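# Open both incubator doors fully and leave them open

## Task

Swing the incubator's outer door and then the inner glass door fully open so that both stay open on their own. No flask may reach the floor, neither door may be banged open or shut, and the robot must not topple or be left leaning. When finished, release everything and back the robot away.

## Robot and tools

Robot: a Hello Robot Stretch 3 with one arm. A two-wheeled base (0.33 m long, 0.34 m wide) carries a mast with a lift, and the arm telescopes out sideways to the robot's RIGHT. The base cannot slide sideways, so the gripper is moved forward or back by driving the base. Turning in place pivots about a point midway between the drive wheels, 0.05 m behind the front edge. With the arm pulled in and the wrist folded, a spin sweeps a 0.28 m radius; an unfolded, level wrist reaches beyond that.

Frames: the base frame has its origin on the floor between the drive wheels, x ahead, y to the left, z up. hand_pose is reported in it, at the point where closed fingertips meet. The odometry frame is the base frame as it was at the start; heading runs -3.142 to 3.142, positive to the left.

execute_actions takes "actions", a list run in order. Each action may hold "robot" (a command), "steps" (1 to 450 control steps at 30 per second, default 1) and "until" (ends the action early). {"steps": n} alone just waits. An empty list only returns the current state and images. If any action is malformed or out of range the whole call is rejected and nothing new runs.

The command under "robot" may contain:
- "base": exactly one key. "translate_m" is a relative drive in metres from where the base is when that command begins, forward positive, magnitude at most 1. "rotate_rad" is a relative spin in radians, counter-clockwise (left) positive, magnitude at most 3.2.
- "joints": absolute targets, one named value per joint; unnamed joints keep their previous target. lift_m 0 to 1.1 m (arm height); arm_m 0 to 0.52 m (extension); wrist_yaw_rad -1.345 to 4.42 (0 along the arm, positive toward the front, 3.0 folded over the base); wrist_pitch_rad -1.57 to 0.451 (negative tips fingers down); wrist_roll_rad -2.911 to 2.911; gripper_m -0.089 to 0.179 (larger is wider; actual fingertip gap is somewhat smaller, zero below 0.007); head_pan_rad -3.953 to 1.73 (positive left, -1.57 looks down the arm); head_tilt_rad -1.53 to 0.419 (negative down).
- "contact_limits": {"arm_m": p}, a motor effort percentage 1 to 100 at which the arm halts; smaller is gentler. It lasts until arm_m's next command.
Instead of one command, "robot" may be a list of up to 8 commands (each may also be {"pause_s": s}, s at most 15) executed one after another; a later one begins only after every motion of the previous ended "done" (base or gripper "off_target" also allowed). {"robot": {"stop": true}} brakes everything and clears the queue. Any new command takes over immediately and discards the remainder of an older queue. Motions keep running between calls and while you think.

"until": {"robot": {...}} becomes true when all listed conditions hold, e.g. {"status": "ended"} (nothing moving, no queue running), a status word or ["!=","moving"] for base_status or a joint's _status, or a comparison like [">", 0.3] for readings, goals, refusals, queue_left. "any": {"status": "ended"} fires when any one motion or the queue finishes. Don't wait for exact "=" on readings.

Result lines: base_status with progress in brackets (moved so far of goal), joint_goals, joint_status, measured_speeds, refusals/queue/queue_left, motor_effort (percent, bracket = peak since last result, with fixed and random errors), base_odometry, turned_by_wheels/turned_by_imu, base_tilt in degrees (forward and right positive), lidar_m (12 sectors of 30 degrees, first straight ahead, counter-clockwise, at 0.17 m height, blind to glass), wrist_depth_mm and head_depth_mm (7x7 grids). Status words: moving, done, off_target (held away from goal, may still push), contact_stop (lift or arm pushed something and went slack), time_out, stopped, torque_fault (wrist servo off about 10 s, limp, commands refused). A "robot.on_its_own" line flags goals the robot changed, slack or off joints, lean of 3 degrees or more, or unusual resting effort. "refused:", "dropped:" and "replaced:" lines explain failures, counting from 0. Each successful call returns one picture per camera: head_camera, nav_camera (both aimed by the head joints) and wrist_camera.

zoom_image: {"camera": one of head_camera, nav_camera, wrist_camera, "region": [x0, y0, x1, y1]} in pixels of that camera's latest image, top-left origin, at most 504 by 504.

finished_scene: {"scene": n}, the current scene's number; final and irreversible. Let all motion end first, since leftover motion is braked and may stop short.

Speed: the base is fast (0.30 m/s, 1.9 rad/s) only when stowed: lift_m under 0.30, arm_m under 0.03, wrist_yaw_rad over 2.54; otherwise 0.10 m/s and 0.63 rad/s.

Gripper: close to a value below the object's width to grip; open at least 0.02 above the touching value to release. Readings and "done" don't prove a hold.

Cautions: fold or unfold the wrist only with lift_m 0.32 to 0.95, pitch -0.4 and roll near 0; afterwards the lift may go down to 0.25. With yaw below -0.4 keep pitch at -0.5 or lower. Pushing on something rigid with the gripper above about 0.45 m can tip the robot, as can a repeated push after a contact_stop, driving while hooked on something fixed, or snagging furniture (especially reversing). If it leans, undo the last move in small steps, pull the gripper free, and lower the lift to about 0.2 if needed. Move doors slowly so they don't slam, keep flasks from falling, and a loose object may occasionally get nudged by something outside the robot.

Each tool is called after "Emit:" as a command line: name --argument value for each argument, lists and objects as JSON in quotes; but a table of rows of numbers goes row by row, as --pt "numbers of a row", without its own name.

## Session

Emit:
execute_actions --actions '[]'

Scene clock: 0.00 s.
robot.base_odometry: x=+0.000 y=+0.000 heading=+0.000 (m, m, rad; robot's odometry frame)
robot.turned_by_wheels: +0.000 (rad since the last result)
robot.turned_by_imu: +0.000 (rad since the last result)
robot.base_tilt: forward=+2.1 right=+0.7 (deg)
robot.lidar_m: 2.58 1.97 2.43 1.73 1.50 1.50 1.73 2.33 2.33 2.65 1.66 1.70
robot.head_depth_mm: 1920 2294 2301 2304 2291 2289 2257 / 1935 2485 2490 2479 2482 2498 2271 / 1923 2662 2692 2718 2715 2701 2264 / 1919 2841 2969 3005 2994 3009 2262 / 1928 2847 3064 3033 3076 2989 2256 / 1689 2707 2777 2805 2803 2806 2286 / 1661 2514 2577 2550 2546 2547 2299
robot.base_status: not_commanded
robot.joint_positions: lift_m=+0.360 arm_m=+0.002 wrist_yaw_rad=+2.982 wrist_pitch_rad=-0.617 wrist_roll_rad=-0.015 gripper_m=+0.037 head_pan_rad=-0.017 head_tilt_rad=-0.009
robot.joint_goals: lift_m=+0.360 arm_m=+0.002 wrist_yaw_rad=+2.982 wrist_pitch_rad=-0.617 wrist_roll_rad=-0.015 gripper_m=+0.037 head_pan_rad=-0.017 head_tilt_rad=-0.009
robot.joint_status: lift_m=not_commanded arm_m=not_commanded wrist_yaw_rad=not_commanded wrist_pitch_rad=not_commanded wrist_roll_rad=not_commanded gripper_m=not_commanded head_pan_rad=not_commanded head_tilt_rad=not_commanded
robot.measured_speeds: translate_m=+0.000 rotate_rad=+0.000 lift_m=+0.000 arm_m=+0.000 wrist_yaw_rad=+0.000 wrist_pitch_rad=+0.000 wrist_roll_rad=+0.000 head_pan_rad=+0.000 head_tilt_rad=+0.000
robot: refusals=0 queue=idle queue_left=0
robot.motor_effort: left_wheel=-1 right_wheel=+0 lift_m=+21 arm_m=+0 wrist_yaw_rad=+0 wrist_pitch_rad=+5 wrist_roll_rad=+0 gripper_m=-1 head_pan_rad=+0 head_tilt_rad=+0 (%)
robot.hand_pose: x=+0.0099 y=+0.0461 z=+0.3304 quat_wxyz=(+0.267, +0.683, +0.162, +0.660) (m; robot's base frame)
robot.wrist_depth_mm: - - - - - - - / - - - - - 955 934 / 855 829 824 814 795 789 769 / 710 701 691 676 663 665 642 / 613 603 606 603 601 570 558 / 528 539 - - - 501 498 / 478 - - - 449 451 441
pictures: head_camera (sideways: a quarter turn clockwise sets it upright), nav_camera (sideways: a quarter turn counterclockwise sets it upright), wrist_camera
Images, in order (width x height): head_camera 896x504, nav_camera 672x504, wrist_camera 644x364.

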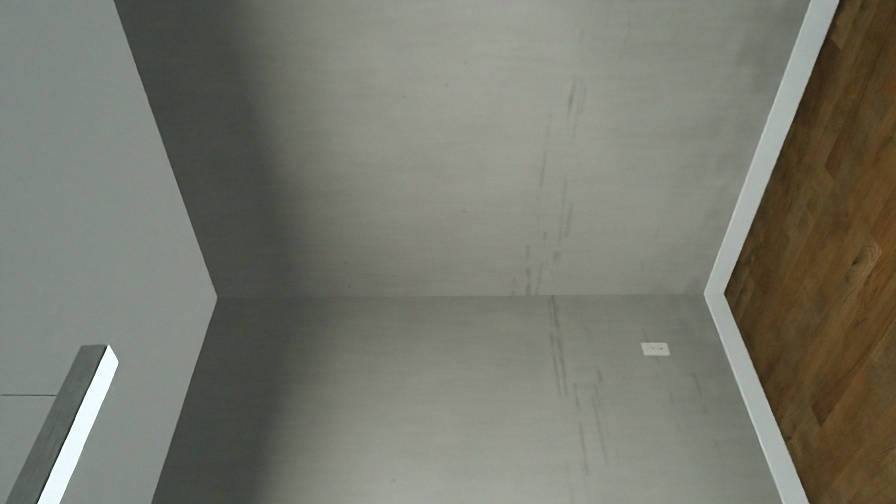

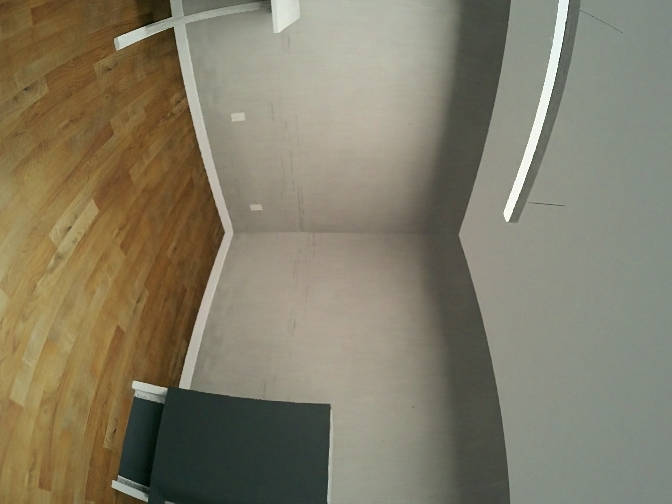

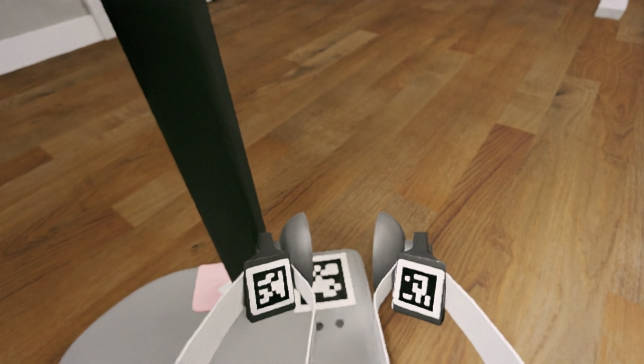

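Emit:
execute_actions --actions '[{"robot":{"joints":{"head_pan_rad":-1.4,"head_tilt_rad":-0.3}},"steps":150,"until":{"robot":{"status":"ended"}}}]'

Emit:
execute_actions --actions '[{"robot":{"joints":{"head_pan_rad":1.5,"head_tilt_rad":-0.3}},"steps":150,"until":{"robot":{"status":"ended"}}}]'

Scene clock: 1.73 s.
robot.base_odometry: x=+0.000 y=+0.000 heading=+0.000 (m, m, rad; robot's odometry frame)
robot.turned_by_wheels: +0.000 (rad since the last result)
robot.turned_by_imu: +0.000 (rad since the last result)
robot.base_tilt: forward=+2.1 right=+0.7 (deg)
robot.lidar_m: 2.57 1.97 2.43 1.74 1.51 1.51 1.72 2.33 2.33 2.64 1.66 1.70
robot.head_depth_mm: 2469 2572 2704 2764 2720 1969 1549 / 2677 2810 2950 3088 2778 1973 1551 / 2572 2691 2860 3009 2728 1988 1555 / 2391 2486 2637 2796 2731 1984 1544 / 2223 2360 2468 2574 2624 1995 1555 / 2096 2226 2288 2400 2471 1983 1550 / 1983 2058 2159 2245 2348 2005 1561
robot.base_status: not_commanded
robot.joint_positions: lift_m=+0.360 arm_m=+0.002 wrist_yaw_rad=+2.982 wrist_pitch_rad=-0.617 wrist_roll_rad=-0.015 gripper_m=+0.037 head_pan_rad=-1.393 head_tilt_rad=-0.296
robot.joint_goals: lift_m=+0.360 arm_m=+0.002 wrist_yaw_rad=+2.982 wrist_pitch_rad=-0.617 wrist_roll_rad=-0.015 gripper_m=+0.037 head_pan_rad=-1.400 head_tilt_rad=-0.300
robot.joint_status: lift_m=not_commanded arm_m=not_commanded wrist_yaw_rad=not_commanded wrist_pitch_rad=not_commanded wrist_roll_rad=not_commanded gripper_m=not_commanded head_pan_rad=done head_tilt_rad=done
robot.measured_speeds: translate_m=+0.000 rotate_rad=+0.000 lift_m=+0.000 arm_m=+0.000 wrist_yaw_rad=+0.000 wrist_pitch_rad=+0.000 wrist_roll_rad=+0.000 head_pan_rad=+0.000 head_tilt_rad=+0.000
robot: refusals=0 queue=done queue_left=0
robot.motor_effort: left_wheel=+0(0) right_wheel=+0(1) lift_m=+20(21) arm_m=+0(0) wrist_yaw_rad=+1(0) wrist_pitch_rad=+5(5) wrist_roll_rad=+0(0) gripper_m=+0(0) head_pan_rad=-3(32) head_tilt_rad=-2(16) (%)
robot.hand_pose: x=+0.0099 y=+0.0461 z=+0.3304 quat_wxyz=(+0.267, +0.683, +0.162, +0.660) (m; robot's base frame)
robot.wrist_depth_mm: - - - - - - - / - - - - 980 962 945 / 866 865 832 809 795 785 746 / 713 711 668 683 668 661 644 / 622 595 593 600 596 562 570 / 538 542 - - - 502 495 / 475 - - - 453 448 440
pictures: head_camera (sideways: a quarter turn clockwise sets it upright), nav_camera (sideways: a quarter turn counterclockwise sets it upright), wrist_camera
Images, in order (width x height): head_camera 896x504, nav_camera 672x504, wrist_camera 644x364.

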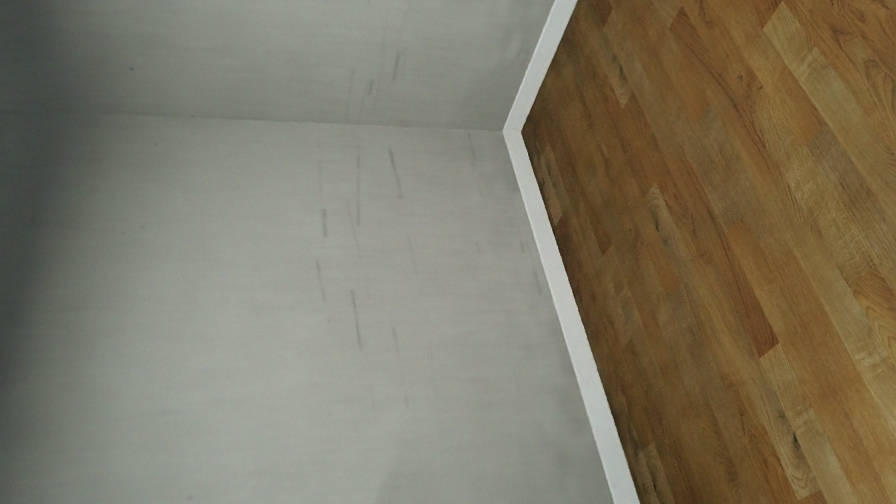

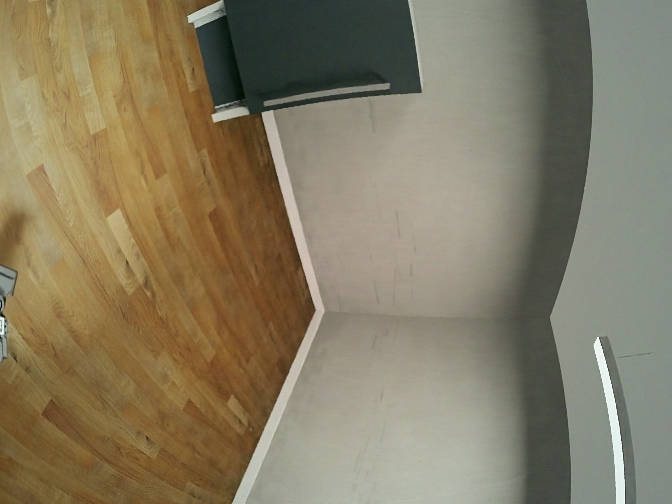

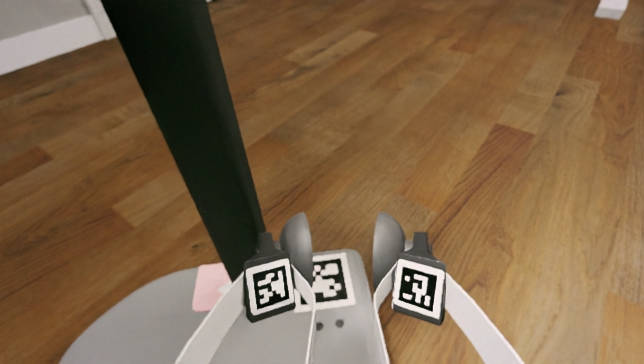

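Scene clock: 3.73 s.
robot.base_odometry: x=+0.000 y=+0.000 heading=+0.000 (m, m, rad; robot's odometry frame)
robot.turned_by_wheels: +0.000 (rad since the last result)
robot.turned_by_imu: +0.000 (rad since the last result)
robot.base_tilt: forward=+2.1 right=+0.7 (deg)
robot.lidar_m: 2.57 1.96 2.42 1.74 1.50 1.50 1.72 2.33 2.33 2.64 1.66 1.70
robot.head_depth_mm: 2201 2273 2328 2488 2520 1960 1548 / 2315 2453 2511 2623 2583 1980 1551 / 2302 2419 2493 2635 2604 1979 1553 / 2052 2111 2229 2367 2429 2001 1547 / 1818 1913 1995 2089 2209 1985 1553 / 1637 1700 1787 1841 1907 1917 1561 / 1507 1555 1614 1675 1736 1774 1547
robot.base_status: not_commanded
robot.joint_positions: lift_m=+0.360 arm_m=+0.002 wrist_yaw_rad=+2.982 wrist_pitch_rad=-0.617 wrist_roll_rad=-0.015 gripper_m=+0.037 head_pan_rad=+1.493 head_tilt_rad=-0.296
robot.joint_goals: lift_m=+0.360 arm_m=+0.002 wrist_yaw_rad=+2.982 wrist_pitch_rad=-0.617 wrist_roll_rad=-0.015 gripper_m=+0.037 head_pan_rad=+1.500 head_tilt_rad=-0.300
robot.joint_status: lift_m=not_commanded arm_m=not_commanded wrist_yaw_rad=not_commanded wrist_pitch_rad=not_commanded wrist_roll_rad=not_commanded gripper_m=not_commanded head_pan_rad=done head_tilt_rad=done
robot.measured_speeds: translate_m=+0.000 rotate_rad=+0.000 lift_m=+0.000 arm_m=+0.000 wrist_yaw_rad=+0.000 wrist_pitch_rad=+0.000 wrist_roll_rad=+0.000 head_pan_rad=+0.000 head_tilt_rad=+0.000
robot: refusals=0 queue=done queue_left=0
robot.motor_effort: left_wheel=+0(0) right_wheel=+0(0) lift_m=+21(20) arm_m=+0(0) wrist_yaw_rad=+0(1) wrist_pitch_rad=+5(5) wrist_roll_rad=+0(0) gripper_m=+0(1) head_pan_rad=+3(32) head_tilt_rad=-2(3) (%)
robot.hand_pose: x=+0.0099 y=+0.0461 z=+0.3304 quat_wxyz=(+0.267, +0.683, +0.162, +0.660) (m; robot's base frame)
robot.wrist_depth_mm: - - - - - - - / - - - - 983 947 924 / 851 858 830 814 816 777 752 / 718 699 681 687 672 660 646 / 623 604 601 601 591 576 558 / 538 538 - - - 503 498 / 477 - - - 452 445 444
pictures: head_camera (sideways: a quarter turn clockwise sets it upright), nav_camera (sideways: a quarter turn counterclockwise sets it upright), wrist_camera
Images, in order (width x height): head_camera 896x504, nav_camera 672x504, wrist_camera 644x364.

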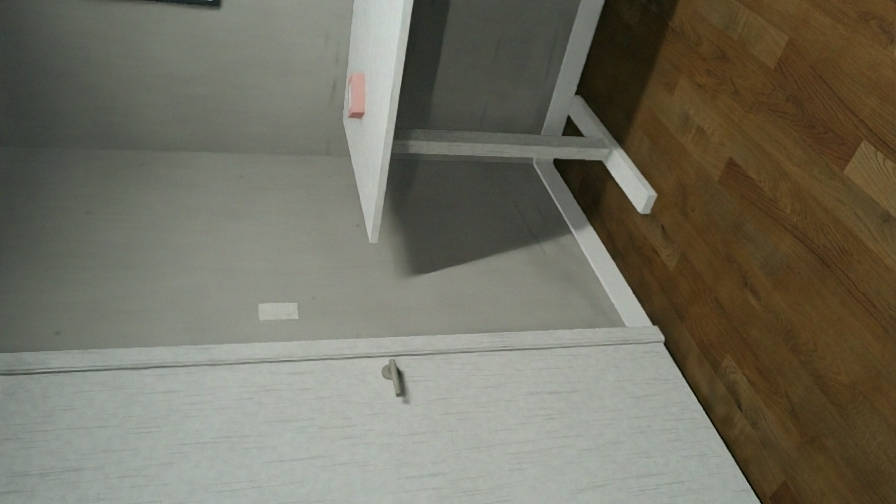

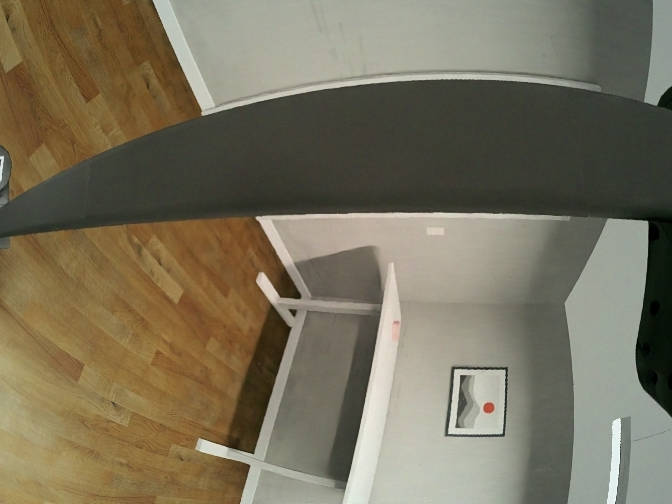

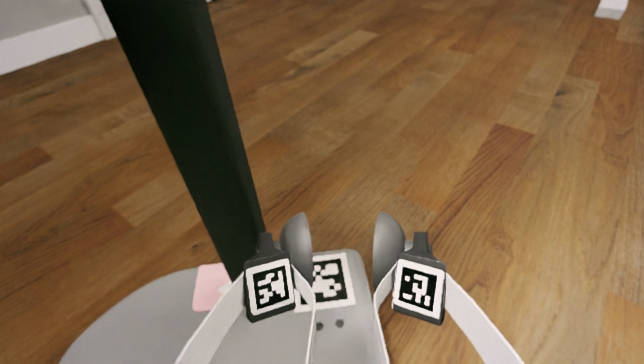

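Emit:
execute_actions --actions '[{"robot":{"joints":{"head_pan_rad":-0.7,"head_tilt_rad":-0.35}},"steps":150,"until":{"robot":{"status":"ended"}}}]'

Scene clock: 6.13 s.
robot.base_odometry: x=+0.000 y=+0.000 heading=+0.000 (m, m, rad; robot's odometry frame)
robot.turned_by_wheels: +0.000 (rad since the last result)
robot.turned_by_imu: +0.000 (rad since the last result)
robot.base_tilt: forward=+2.1 right=+0.7 (deg)
robot.lidar_m: 2.58 1.97 2.42 1.74 1.50 1.50 1.72 2.34 2.33 2.64 1.65 1.70
robot.head_depth_mm: 1868 1983 2099 2247 2353 1851 1478 / 1879 1999 2091 2204 2356 1842 1481 / 1913 2028 1489 1589 1698 1871 1481 / 1924 2037 1513 1612 1741 1852 1491 / 1940 2042 1537 1632 1757 1870 1483 / 1947 2060 1547 1667 1918 1866 1471 / 1955 2102 2199 2367 2421 1887 1476
robot.base_status: not_commanded
robot.joint_positions: lift_m=+0.360 arm_m=+0.002 wrist_yaw_rad=+2.982 wrist_pitch_rad=-0.617 wrist_roll_rad=-0.015 gripper_m=+0.037 head_pan_rad=-0.693 head_tilt_rad=-0.346
robot.joint_goals: lift_m=+0.360 arm_m=+0.002 wrist_yaw_rad=+2.982 wrist_pitch_rad=-0.617 wrist_roll_rad=-0.015 gripper_m=+0.037 head_pan_rad=-0.700 head_tilt_rad=-0.350
robot.joint_status: lift_m=not_commanded arm_m=not_commanded wrist_yaw_rad=not_commanded wrist_pitch_rad=not_commanded wrist_roll_rad=not_commanded gripper_m=not_commanded head_pan_rad=done head_tilt_rad=done
robot.measured_speeds: translate_m=+0.000 rotate_rad=+0.000 lift_m=+0.000 arm_m=+0.000 wrist_yaw_rad=+0.000 wrist_pitch_rad=+0.000 wrist_roll_rad=+0.000 head_pan_rad=+0.000 head_tilt_rad=+0.000
robot: refusals=0 queue=done queue_left=0
robot.motor_effort: left_wheel=+0(1) right_wheel=+0(0) lift_m=+21(20) arm_m=+0(0) wrist_yaw_rad=+1(1) wrist_pitch_rad=+5(5) wrist_roll_rad=+0(0) gripper_m=+1(1) head_pan_rad=-3(33) head_tilt_rad=-2(8) (%)
robot.hand_pose: x=+0.0099 y=+0.0461 z=+0.3304 quat_wxyz=(+0.267, +0.683, +0.162, +0.660) (m; robot's base frame)
robot.wrist_depth_mm: - - - - - - - / - - - - 967 968 953 / 848 847 832 814 803 790 768 / 711 708 691 677 669 668 640 / 622 602 590 608 594 564 557 / 533 534 - - - 506 493 / 475 - - - 447 446 440
pictures: head_camera (sideways: a quarter turn clockwise sets it upright), nav_camera (sideways: a quarter turn counterclockwise sets it upright), wrist_camera
Images, in order (width x height): head_camera 896x504, nav_camera 672x504, wrist_camera 644x364.

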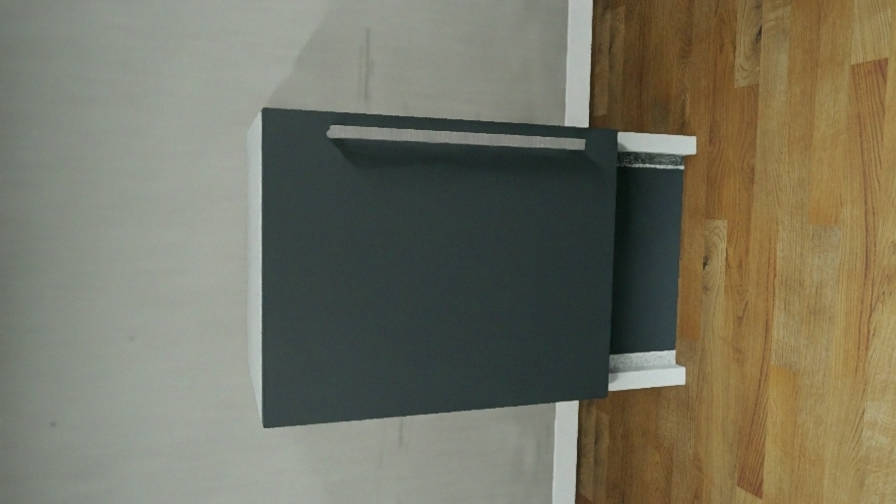

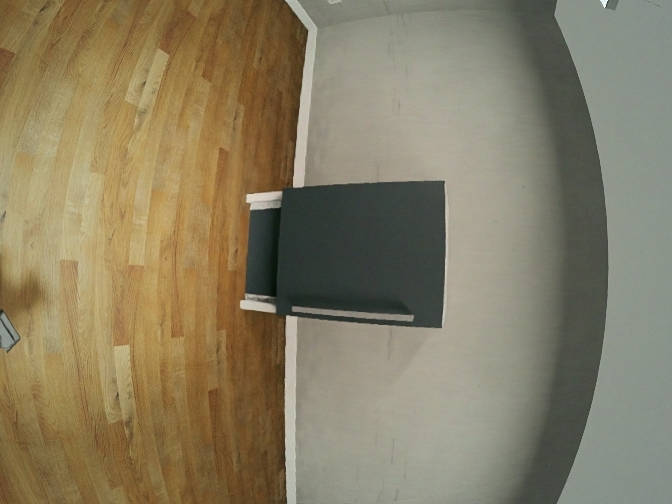

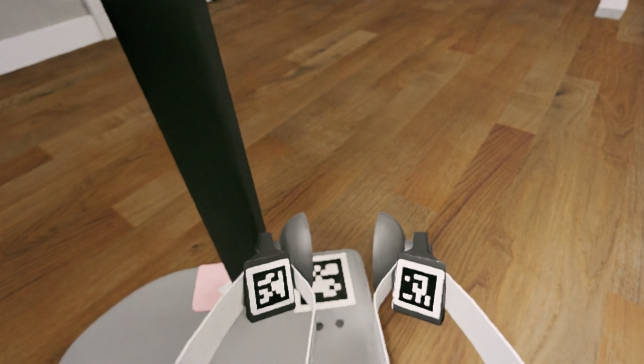

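Emit:
execute_actions --actions '[{"robot":[{"base":{"rotate_rad":-1.0}},{"base":{"translate_m":0.64}},{"base":{"rotate_rad":1.79},"joints":{"lift_m":0.6,"wrist_pitch_rad":-0.4,"wrist_roll_rad":0}},{"joints":{"wrist_yaw_rad":0,"gripper_m":0.12,"head_pan_rad":-1.57,"head_tilt_rad":-0.6}},{"joints":{"wrist_pitch_rad":0}}],"steps":450,"until":{"robot":{"status":"ended"}}}]'

Scene clock: 23.60 s.
robot.base_odometry: x=+0.346 y=-0.538 heading=+0.790 (m, m, rad; robot's odometry frame)
robot.turned_by_wheels: +0.790 (rad since the last result)
robot.turned_by_imu: +0.782 (rad since the last result)
robot.base_tilt: forward=+2.1 right=+0.7 (deg)
robot.lidar_m: 2.18 2.19 2.19 2.12 2.19 2.28 2.18 2.26 1.70 1.03 1.11 2.29
robot.head_depth_mm: 1364 1499 1671 1873 1788 1462 1243 / 1370 1506 1660 1860 1785 1464 1246 / 1369 1498 1667 1875 1795 1467 1238 / 1245 863 940 1089 1274 1464 1249 / 1237 873 969 1094 1245 1474 1253 / 1260 877 969 1092 1241 1476 1251 / 1280 874 971 1095 1250 1474 1250
robot.base_status: done (rotate_rad +1.7898 of +1.7900)
robot.joint_positions: lift_m=+0.600 arm_m=+0.002 wrist_yaw_rad=+1.590 wrist_pitch_rad=-0.423 wrist_roll_rad=-0.003 gripper_m=+0.120 head_pan_rad=-1.563 head_tilt_rad=-0.592
robot.joint_goals: lift_m=+0.600 arm_m=+0.002 wrist_yaw_rad=+0.000 wrist_pitch_rad=-0.400 wrist_roll_rad=+0.000 gripper_m=+0.120 head_pan_rad=-1.570 head_tilt_rad=-0.600
robot.joint_status: lift_m=done arm_m=not_commanded wrist_yaw_rad=moving wrist_pitch_rad=done wrist_roll_rad=done gripper_m=moving head_pan_rad=done head_tilt_rad=done
robot.measured_speeds: translate_m=+0.000 rotate_rad=+0.000 lift_m=+0.000 arm_m=+0.000 wrist_yaw_rad=-1.998 wrist_pitch_rad=+0.000 wrist_roll_rad=+0.000 head_pan_rad=+0.000 head_tilt_rad=+0.000
robot: refusals=0 queue=running queue_left=1
robot.motor_effort: left_wheel=-3(5) right_wheel=+5(10) lift_m=+23(23) arm_m=+0(0) wrist_yaw_rad=-1(6) wrist_pitch_rad=+11(12) wrist_roll_rad=+1(3) gripper_m=+7(81) head_pan_rad=-3(35) head_tilt_rad=-4(17) (%)
robot.hand_pose: x=+0.2023 y=-0.1423 z=+0.6113 quat_wxyz=(+0.591, +0.597, -0.377, +0.391) (m; robot's base frame)
robot.wrist_depth_mm: - - - - - - - / - - - - - - - / - - - - - - - / - - - - - - - / - - - - - - - / 977 952 924 892 895 - 875 / 836 777 787 784 783 745 752
pictures: head_camera (sideways: a quarter turn clockwise sets it upright), nav_camera (sideways: a quarter turn counterclockwise sets it upright), wrist_camera
Images, in order (width x height): head_camera 896x504, nav_camera 672x504, wrist_camera 644x364.

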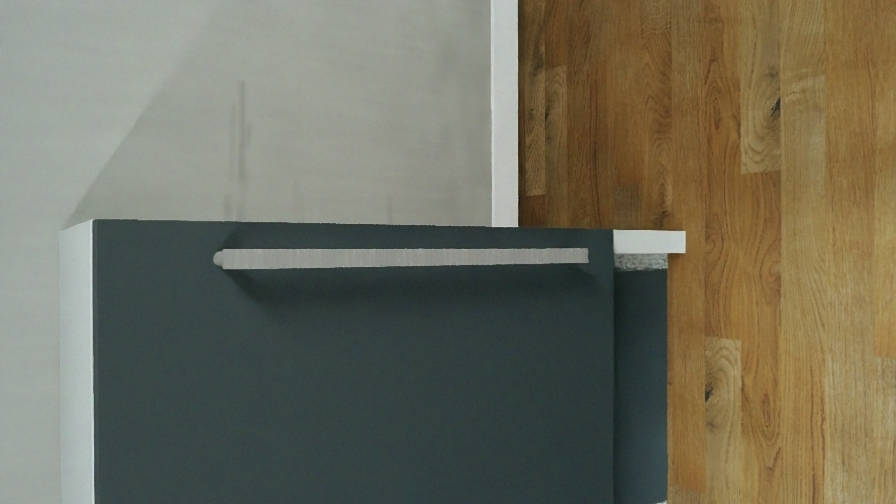

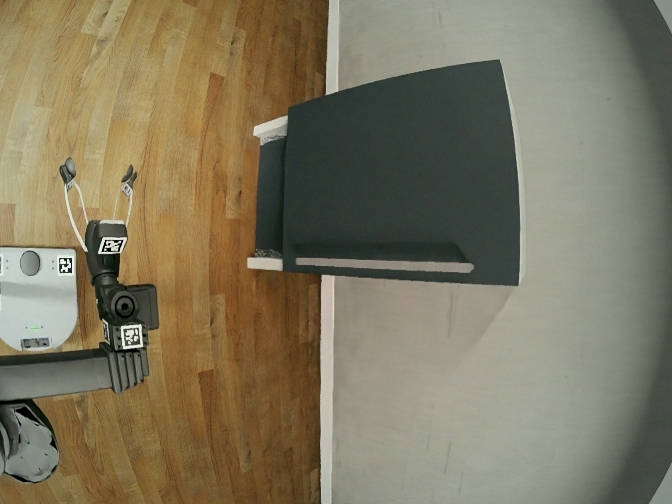

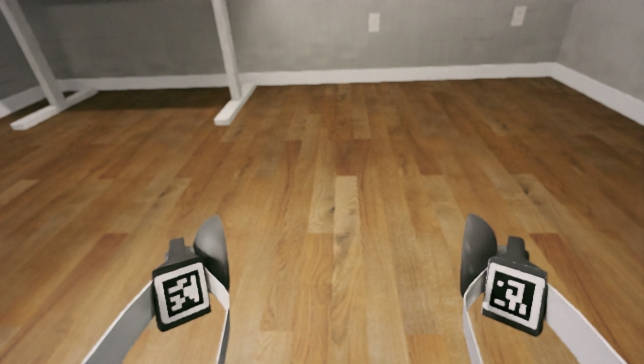

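Emit:
execute_actions --actions '[{"robot":{"joints":{"wrist_yaw_rad":0,"wrist_pitch_rad":0,"arm_m":0.3}},"steps":300,"until":{"robot":{"status":"ended"}}}]'

Scene clock: 27.13 s.
robot.base_odometry: x=+0.346 y=-0.538 heading=+0.790 (m, m, rad; robot's odometry frame)
robot.turned_by_wheels: +0.000 (rad since the last result)
robot.turned_by_imu: -0.001 (rad since the last result)
robot.base_tilt: forward=+2.1 right=+0.8 (deg)
robot.lidar_m: 2.18 2.19 2.20 2.12 2.20 2.27 2.18 2.26 1.70 1.03 1.11 2.28
robot.head_depth_mm: 1366 1498 1665 1874 1795 1467 1269 / 1367 1495 1672 1877 1791 1513 - / 1352 1492 1667 1886 1799 - 1250 / 1221 864 943 1087 1243 1468 1248 / 1240 876 971 1087 1245 1470 1243 / 1259 876 969 1092 1243 1472 1241 / 1274 874 972 1097 1246 1474 1245
robot.base_status: done (rotate_rad +1.7898 of +1.7900)
robot.joint_positions: lift_m=+0.600 arm_m=+0.300 wrist_yaw_rad=+0.001 wrist_pitch_rad=-0.026 wrist_roll_rad=-0.003 gripper_m=+0.120 head_pan_rad=-1.563 head_tilt_rad=-0.593
robot.joint_goals: lift_m=+0.600 arm_m=+0.300 wrist_yaw_rad=+0.000 wrist_pitch_rad=+0.000 wrist_roll_rad=+0.000 gripper_m=+0.120 head_pan_rad=-1.570 head_tilt_rad=-0.600
robot.joint_status: lift_m=done arm_m=done wrist_yaw_rad=done wrist_pitch_rad=done wrist_roll_rad=done gripper_m=done head_pan_rad=done head_tilt_rad=done
robot.measured_speeds: translate_m=+0.000 rotate_rad=+0.000 lift_m=+0.000 arm_m=+0.000 wrist_yaw_rad=+0.000 wrist_pitch_rad=+0.000 wrist_roll_rad=+0.000 head_pan_rad=+0.000 head_tilt_rad=+0.000
robot: refusals=0 queue=done queue_left=0
robot.motor_effort: left_wheel=-3(3) right_wheel=+5(5) lift_m=+23(24) arm_m=+3(3) wrist_yaw_rad=-2(1) wrist_pitch_rad=+13(15) wrist_roll_rad=+2(2) gripper_m=+0(1) head_pan_rad=-2(3) head_tilt_rad=-3(4) (%)
robot.hand_pose: x=-0.0213 y=-0.7002 z=+0.7077 quat_wxyz=(+0.708, +0.010, -0.706, -0.009) (m; robot's base frame)
robot.wrist_depth_mm: 418 410 405 400 - - 979 / 431 420 415 412 - - - / 443 436 425 417 - - - / 445 448 434 436 - - - / 469 459 454 453 - - - / 478 472 469 455 - - - / 500 493 480 482 - - -
pictures: head_camera (sideways: a quarter turn clockwise sets it upright), nav_camera (sideways: a quarter turn counterclockwise sets it upright), wrist_camera
Images, in order (width x height): head_camera 896x504, nav_camera 672x504, wrist_camera 644x364.

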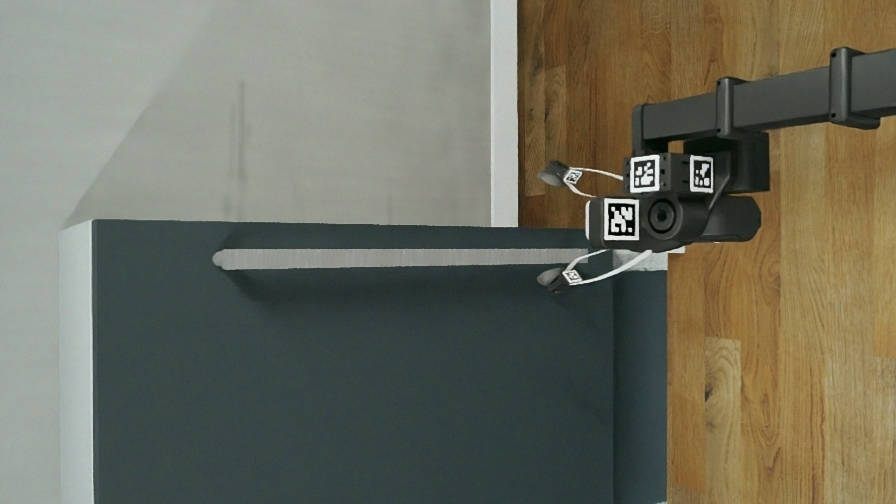

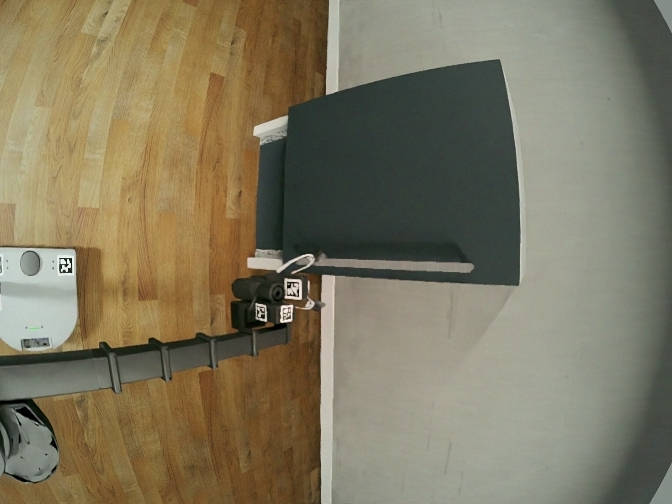

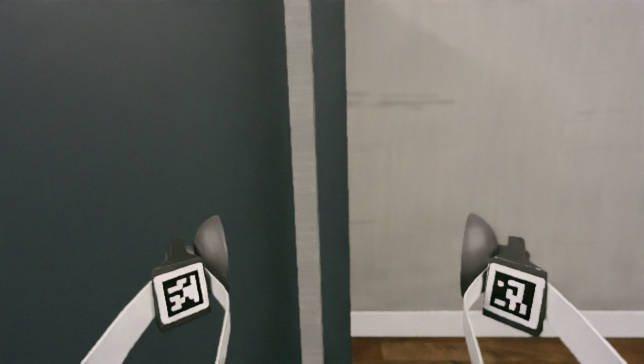

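Emit:
execute_actions --actions '[{"robot":{"base":{"translate_m":0.045},"joints":{"lift_m":0.45,"arm_m":0.4}},"steps":300,"until":{"robot":{"status":"ended"}}}]'

Scene clock: 29.70 s.
robot.base_odometry: x=+0.378 y=-0.507 heading=+0.790 (m, m, rad; robot's odometry frame)
robot.turned_by_wheels: +0.000 (rad since the last result)
robot.turned_by_imu: +0.000 (rad since the last result)
robot.base_tilt: forward=+2.1 right=+0.7 (deg)
robot.lidar_m: 2.16 2.14 2.18 2.12 2.20 2.31 2.23 2.30 1.70 1.03 1.11 2.29
robot.head_depth_mm: 1365 1500 1663 1855 1787 1470 1240 / 1372 1500 1672 1870 1781 1470 1273 / 1352 1463 1623 1841 1736 - 1245 / 1221 872 957 1072 1232 1466 1250 / 1230 875 970 1091 1242 1471 1241 / 1251 871 966 1090 1247 1477 1251 / 1268 873 966 1091 1246 1473 1239
robot.base_status: done (translate_m +0.0450 of +0.0450)
robot.joint_positions: lift_m=+0.450 arm_m=+0.400 wrist_yaw_rad=+0.001 wrist_pitch_rad=-0.026 wrist_roll_rad=-0.003 gripper_m=+0.120 head_pan_rad=-1.563 head_tilt_rad=-0.593
robot.joint_goals: lift_m=+0.450 arm_m=+0.400 wrist_yaw_rad=+0.000 wrist_pitch_rad=+0.000 wrist_roll_rad=+0.000 gripper_m=+0.120 head_pan_rad=-1.570 head_tilt_rad=-0.600
robot.joint_status: lift_m=done arm_m=done wrist_yaw_rad=done wrist_pitch_rad=done wrist_roll_rad=done gripper_m=done head_pan_rad=done head_tilt_rad=done
robot.measured_speeds: translate_m=+0.000 rotate_rad=+0.000 lift_m=+0.000 arm_m=+0.000 wrist_yaw_rad=+0.000 wrist_pitch_rad=+0.000 wrist_roll_rad=+0.000 head_pan_rad=+0.000 head_tilt_rad=+0.000
robot: refusals=0 queue=done queue_left=0
robot.motor_effort: left_wheel=-2(3) right_wheel=+4(12) lift_m=+18(21) arm_m=+3(4) wrist_yaw_rad=-1(1) wrist_pitch_rad=+13(13) wrist_roll_rad=+2(2) gripper_m=-1(0) head_pan_rad=-3(3) head_tilt_rad=-3(3) (%)
robot.hand_pose: x=-0.0213 y=-0.8002 z=+0.5581 quat_wxyz=(+0.708, +0.010, -0.706, -0.009) (m; robot's base frame)
robot.wrist_depth_mm: 314 313 309 302 917 921 888 / 324 321 317 311 957 911 939 / 337 329 327 319 974 989 959 / 347 343 337 329 994 982 966 / 358 351 348 337 - - - / 372 367 355 351 - - - / 380 377 366 364 896 913 940
pictures: head_camera (sideways: a quarter turn clockwise sets it upright), nav_camera (sideways: a quarter turn counterclockwise sets it upright), wrist_camera
Images, in order (width x height): head_camera 896x504, nav_camera 672x504, wrist_camera 644x364.

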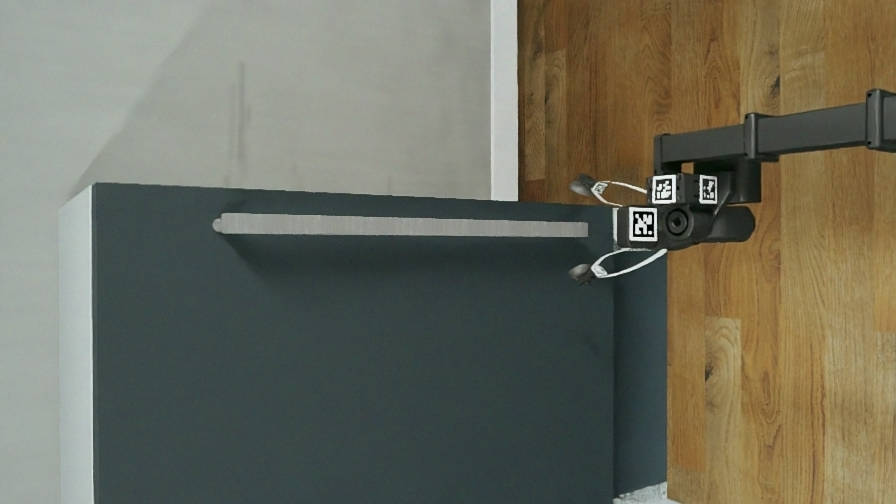

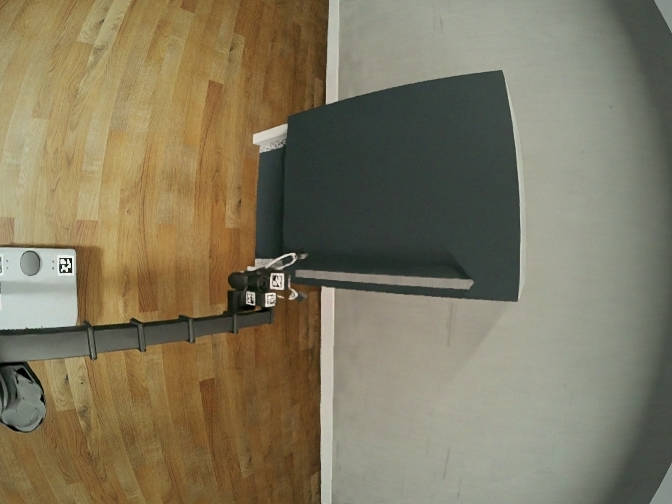

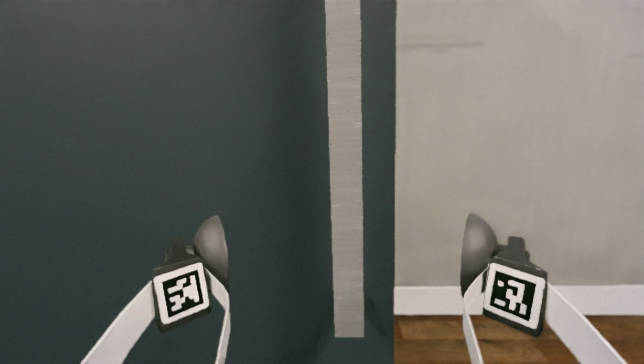

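Emit:
execute_actions --actions '[{"robot":{"joints":{"lift_m":0.53,"arm_m":0.47},"contact_limits":{"arm_m":15}},"steps":300,"until":{"robot":{"status":"ended"}}}]'

Scene clock: 31.53 s.
robot.base_odometry: x=+0.378 y=-0.507 heading=+0.790 (m, m, rad; robot's odometry frame)
robot.turned_by_wheels: +0.000 (rad since the last result)
robot.turned_by_imu: +0.000 (rad since the last result)
robot.base_tilt: forward=+2.1 right=+0.8 (deg)
robot.lidar_m: 2.16 2.14 2.17 2.12 2.20 2.32 2.22 2.30 1.70 1.03 1.11 2.28
robot.head_depth_mm: 1365 1502 1662 1880 1789 1469 1238 / 1372 1492 1668 1859 1801 1503 1245 / 1355 1449 1618 1839 1919 1438 1243 / 1226 874 955 1072 1242 1474 1246 / 1242 873 969 1090 1252 1472 1243 / 1244 875 970 1093 1249 1480 1248 / 1258 876 971 1091 1248 1473 1246
robot.base_status: done (translate_m +0.0450 of +0.0450)
robot.joint_positions: lift_m=+0.530 arm_m=+0.470 wrist_yaw_rad=+0.001 wrist_pitch_rad=-0.026 wrist_roll_rad=-0.003 gripper_m=+0.120 head_pan_rad=-1.563 head_tilt_rad=-0.593
robot.joint_goals: lift_m=+0.530 arm_m=+0.470 wrist_yaw_rad=+0.000 wrist_pitch_rad=+0.000 wrist_roll_rad=+0.000 gripper_m=+0.120 head_pan_rad=-1.570 head_tilt_rad=-0.600
robot.joint_status: lift_m=done arm_m=done wrist_yaw_rad=done wrist_pitch_rad=done wrist_roll_rad=done gripper_m=done head_pan_rad=done head_tilt_rad=done
robot.measured_speeds: translate_m=+0.000 rotate_rad=+0.000 lift_m=+0.000 arm_m=+0.000 wrist_yaw_rad=+0.000 wrist_pitch_rad=+0.000 wrist_roll_rad=+0.000 head_pan_rad=+0.000 head_tilt_rad=+0.000
robot: refusals=0 queue=done queue_left=0
robot.motor_effort: left_wheel=-2(3) right_wheel=+4(4) lift_m=+23(25) arm_m=+3(3) wrist_yaw_rad=+0(1) wrist_pitch_rad=+13(13) wrist_roll_rad=+2(2) gripper_m=+1(0) head_pan_rad=-3(3) head_tilt_rad=-3(4) (%)
robot.contact_limits: arm_m 15 (drawing in: default 15, maximum 24; extending or still: default 21, maximum 34)
robot.hand_pose: x=-0.0213 y=-0.8702 z=+0.6378 quat_wxyz=(+0.708, +0.010, -0.706, -0.009) (m; robot's base frame)
robot.wrist_depth_mm: 249 244 243 174 838 852 828 / 256 250 249 179 890 857 873 / 263 261 256 249 886 874 885 / 272 267 264 258 930 935 906 / 277 275 269 264 969 940 951 / 287 284 279 275 994 - 939 / 298 293 289 280 974 989 977
pictures: head_camera (sideways: a quarter turn clockwise sets it upright), nav_camera (sideways: a quarter turn counterclockwise sets it upright), wrist_camera
Images, in order (width x height): head_camera 896x504, nav_camera 672x504, wrist_camera 644x364.

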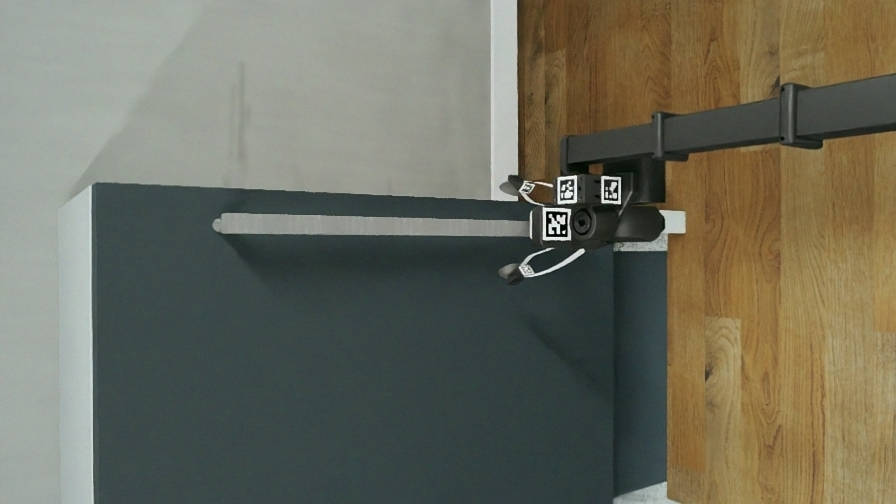

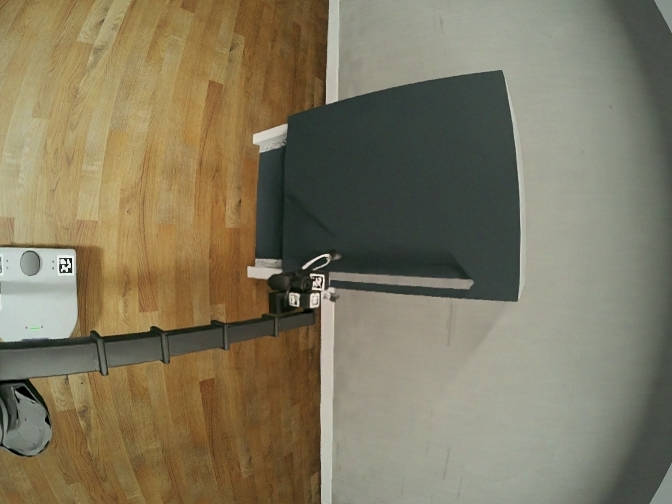

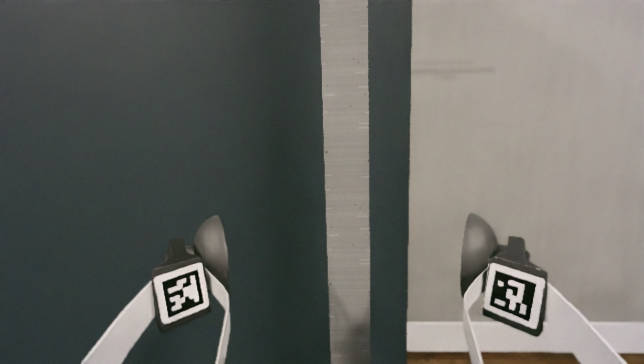

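Emit:
execute_actions --actions '[{"robot":[{"joints":{"arm_m":0.495},"contact_limits":{"arm_m":15}},{"joints":{"gripper_m":-0.03}},{"joints":{"arm_m":0.43}}],"steps":300,"until":{"robot":{"status":"ended"}}}]'

Scene clock: 36.03 s.
robot.base_odometry: x=+0.378 y=-0.507 heading=+0.790 (m, m, rad; robot's odometry frame)
robot.turned_by_wheels: +0.000 (rad since the last result)
robot.turned_by_imu: -0.001 (rad since the last result)
robot.base_tilt: forward=+2.1 right=+0.7 (deg)
robot.lidar_m: 2.16 2.14 2.19 2.13 2.19 2.32 2.22 2.30 1.70 1.03 1.11 2.29
robot.head_depth_mm: 1371 1494 1672 1862 1798 1472 1236 / 1373 1501 1660 1877 1783 1485 1245 / 1351 1459 1623 1842 1858 1403 1249 / 1218 870 957 1074 1246 1455 1245 / 1227 871 968 1091 1243 1473 1246 / 1239 875 972 1094 1246 1472 1243 / 1267 873 968 1088 1241 1468 1245
robot.base_status: done (translate_m +0.0450 of +0.0450)
robot.joint_positions: lift_m=+0.530 arm_m=+0.430 wrist_yaw_rad=-0.001 wrist_pitch_rad=-0.025 wrist_roll_rad=-0.003 gripper_m=-0.029 head_pan_rad=-1.563 head_tilt_rad=-0.593
robot.joint_goals: lift_m=+0.530 arm_m=+0.430 wrist_yaw_rad=+0.000 wrist_pitch_rad=+0.000 wrist_roll_rad=+0.000 gripper_m=-0.030 head_pan_rad=-1.570 head_tilt_rad=-0.600
robot.joint_status: lift_m=done arm_m=done wrist_yaw_rad=done wrist_pitch_rad=done wrist_roll_rad=done gripper_m=done head_pan_rad=done head_tilt_rad=done
robot.measured_speeds: translate_m=+0.000 rotate_rad=+0.000 lift_m=+0.000 arm_m=+0.000 wrist_yaw_rad=+0.000 wrist_pitch_rad=+0.000 wrist_roll_rad=+0.000 head_pan_rad=+0.000 head_tilt_rad=+0.000
robot: refusals=0 queue=done queue_left=0
robot.motor_effort: left_wheel=-2(4) right_wheel=+5(12) lift_m=+23(23) arm_m=-2(4) wrist_yaw_rad=+1(6) wrist_pitch_rad=+13(13) wrist_roll_rad=+2(1) gripper_m=-12(93) head_pan_rad=-3(3) head_tilt_rad=-3(3) (%)
robot.hand_pose: x=-0.0218 y=-0.8308 z=+0.6380 quat_wxyz=(+0.708, +0.009, -0.706, -0.010) (m; robot's base frame)
robot.wrist_depth_mm: 286 283 279 272 876 873 884 / 294 292 288 282 921 912 886 / 300 301 296 288 929 927 929 / 310 309 305 297 961 957 952 / 320 318 314 308 - 995 974 / 333 327 322 - - - - / 345 338 333 329 967 - -
pictures: head_camera (sideways: a quarter turn clockwise sets it upright), nav_camera (sideways: a quarter turn counterclockwise sets it upright), wrist_camera
Images, in order (width x height): head_camera 896x504, nav_camera 672x504, wrist_camera 644x364.

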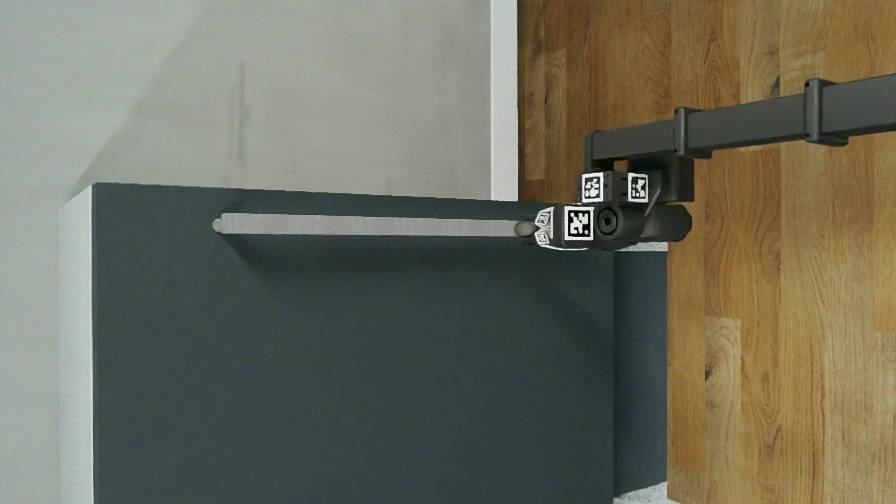

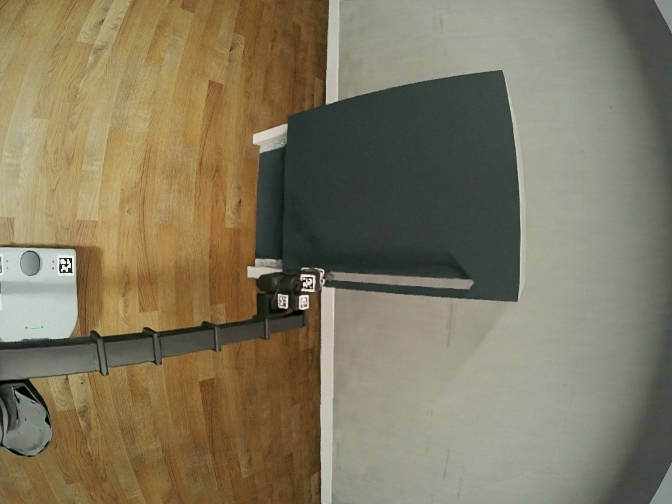

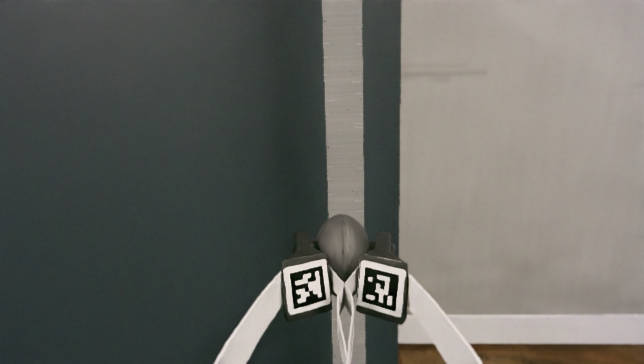

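Emit:
execute_actions --actions '[{"robot":[{"joints":{"gripper_m":0.10}},{"joints":{"arm_m":0.52},"contact_limits":{"arm_m":15}},{"joints":{"gripper_m":0.02}}],"steps":300,"until":{"robot":{"status":"ended"}}}]'

Emit:
zoom_image --camera "head_camera" --region '[380,120,680,320]'

Scene clock: 41.33 s.
robot.base_odometry: x=+0.378 y=-0.507 heading=+0.790 (m, m, rad; robot's odometry frame)
robot.turned_by_wheels: +0.000 (rad since the last result)
robot.turned_by_imu: -0.001 (rad since the last result)
robot.base_tilt: forward=+2.1 right=+0.8 (deg)
robot.lidar_m: 2.17 2.14 2.18 2.12 2.19 2.32 2.23 2.30 1.70 1.03 1.11 2.29
robot.head_depth_mm: 1368 1501 1663 1876 1788 1479 1237 / 1362 1507 1676 1871 1829 1503 1243 / 1344 1467 1618 1847 - 1465 1249 / 1219 876 953 1068 1242 1473 1245 / 1236 874 970 1095 1249 1472 1248 / 1239 869 969 1092 1244 1479 1247 / 1261 873 969 1086 1250 1471 1248
robot.base_status: done (translate_m +0.0450 of +0.0450)
robot.joint_positions: lift_m=+0.530 arm_m=+0.520 wrist_yaw_rad=-0.005 wrist_pitch_rad=-0.025 wrist_roll_rad=-0.003 gripper_m=+0.020 head_pan_rad=-1.563 head_tilt_rad=-0.593
robot.joint_goals: lift_m=+0.530 arm_m=+0.520 wrist_yaw_rad=+0.000 wrist_pitch_rad=+0.000 wrist_roll_rad=+0.000 gripper_m=+0.020 head_pan_rad=-1.570 head_tilt_rad=-0.600
robot.joint_status: lift_m=done arm_m=done wrist_yaw_rad=done wrist_pitch_rad=done wrist_roll_rad=done gripper_m=done head_pan_rad=done head_tilt_rad=done
robot.measured_speeds: translate_m=+0.000 rotate_rad=+0.000 lift_m=+0.000 arm_m=+0.000 wrist_yaw_rad=+0.000 wrist_pitch_rad=+0.000 wrist_roll_rad=+0.000 head_pan_rad=+0.000 head_tilt_rad=+0.000
robot: refusals=0 queue=done queue_left=0
robot.motor_effort: left_wheel=-4(4) right_wheel=+11(11) lift_m=+23(23) arm_m=+1(2) wrist_yaw_rad=+3(5) wrist_pitch_rad=+12(12) wrist_roll_rad=+2(2) gripper_m=-6(80) head_pan_rad=-3(3) head_tilt_rad=-3(4) (%)
robot.contact_limits: arm_m 15 (drawing in: default 15, maximum 24; extending or still: default 21, maximum 34)
robot.hand_pose: x=-0.0228 y=-0.9204 z=+0.6381 quat_wxyz=(+0.708, +0.007, -0.706, -0.011) (m; robot's base frame)
robot.wrist_depth_mm: 197 196 194 126 192 799 805 / 203 201 199 130 197 841 821 / 208 207 206 134 203 848 835 / 214 214 211 138 208 879 838 / 222 219 217 141 896 890 881 / 229 226 222 145 - 910 931 / 237 234 231 152 228 949 922
pictures: head_camera (sideways: a quarter turn clockwise sets it upright), nav_camera (sideways: a quarter turn counterclockwise sets it upright), wrist_camera
Images, in order (width x height): head_camera 896x504, nav_camera 672x504, wrist_camera 644x364.

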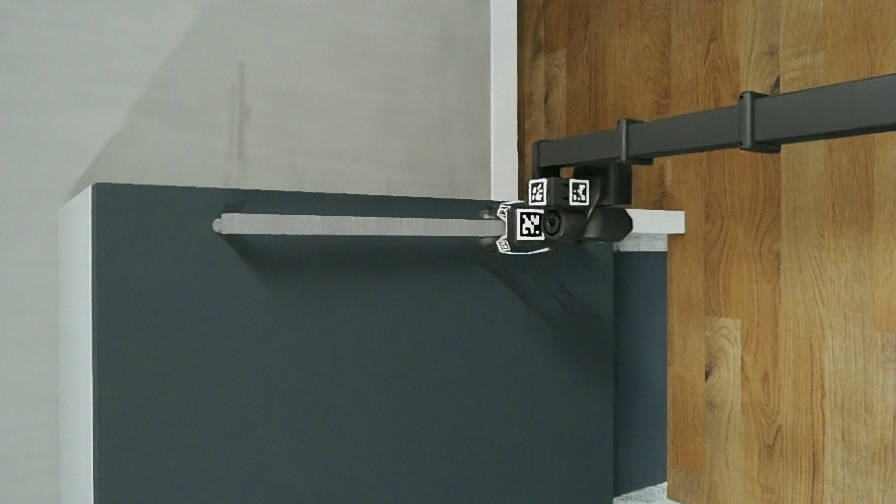

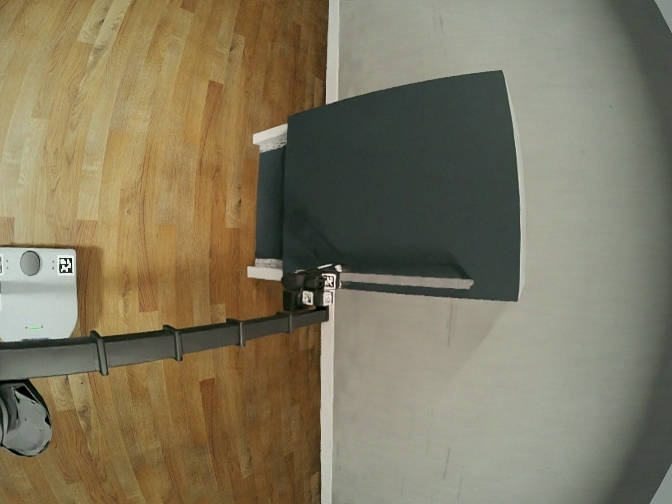

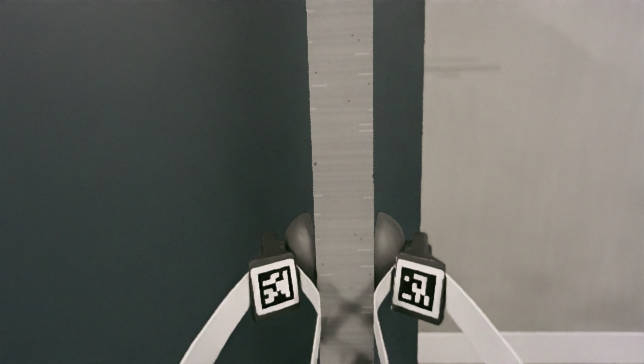

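Region (380, 120, 680, 320) of head_camera's 896x504 image, scaled by 1.680, with more detail than that image has.

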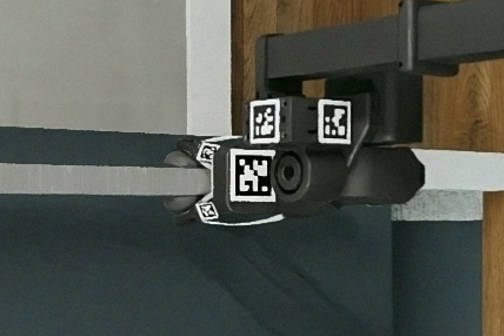

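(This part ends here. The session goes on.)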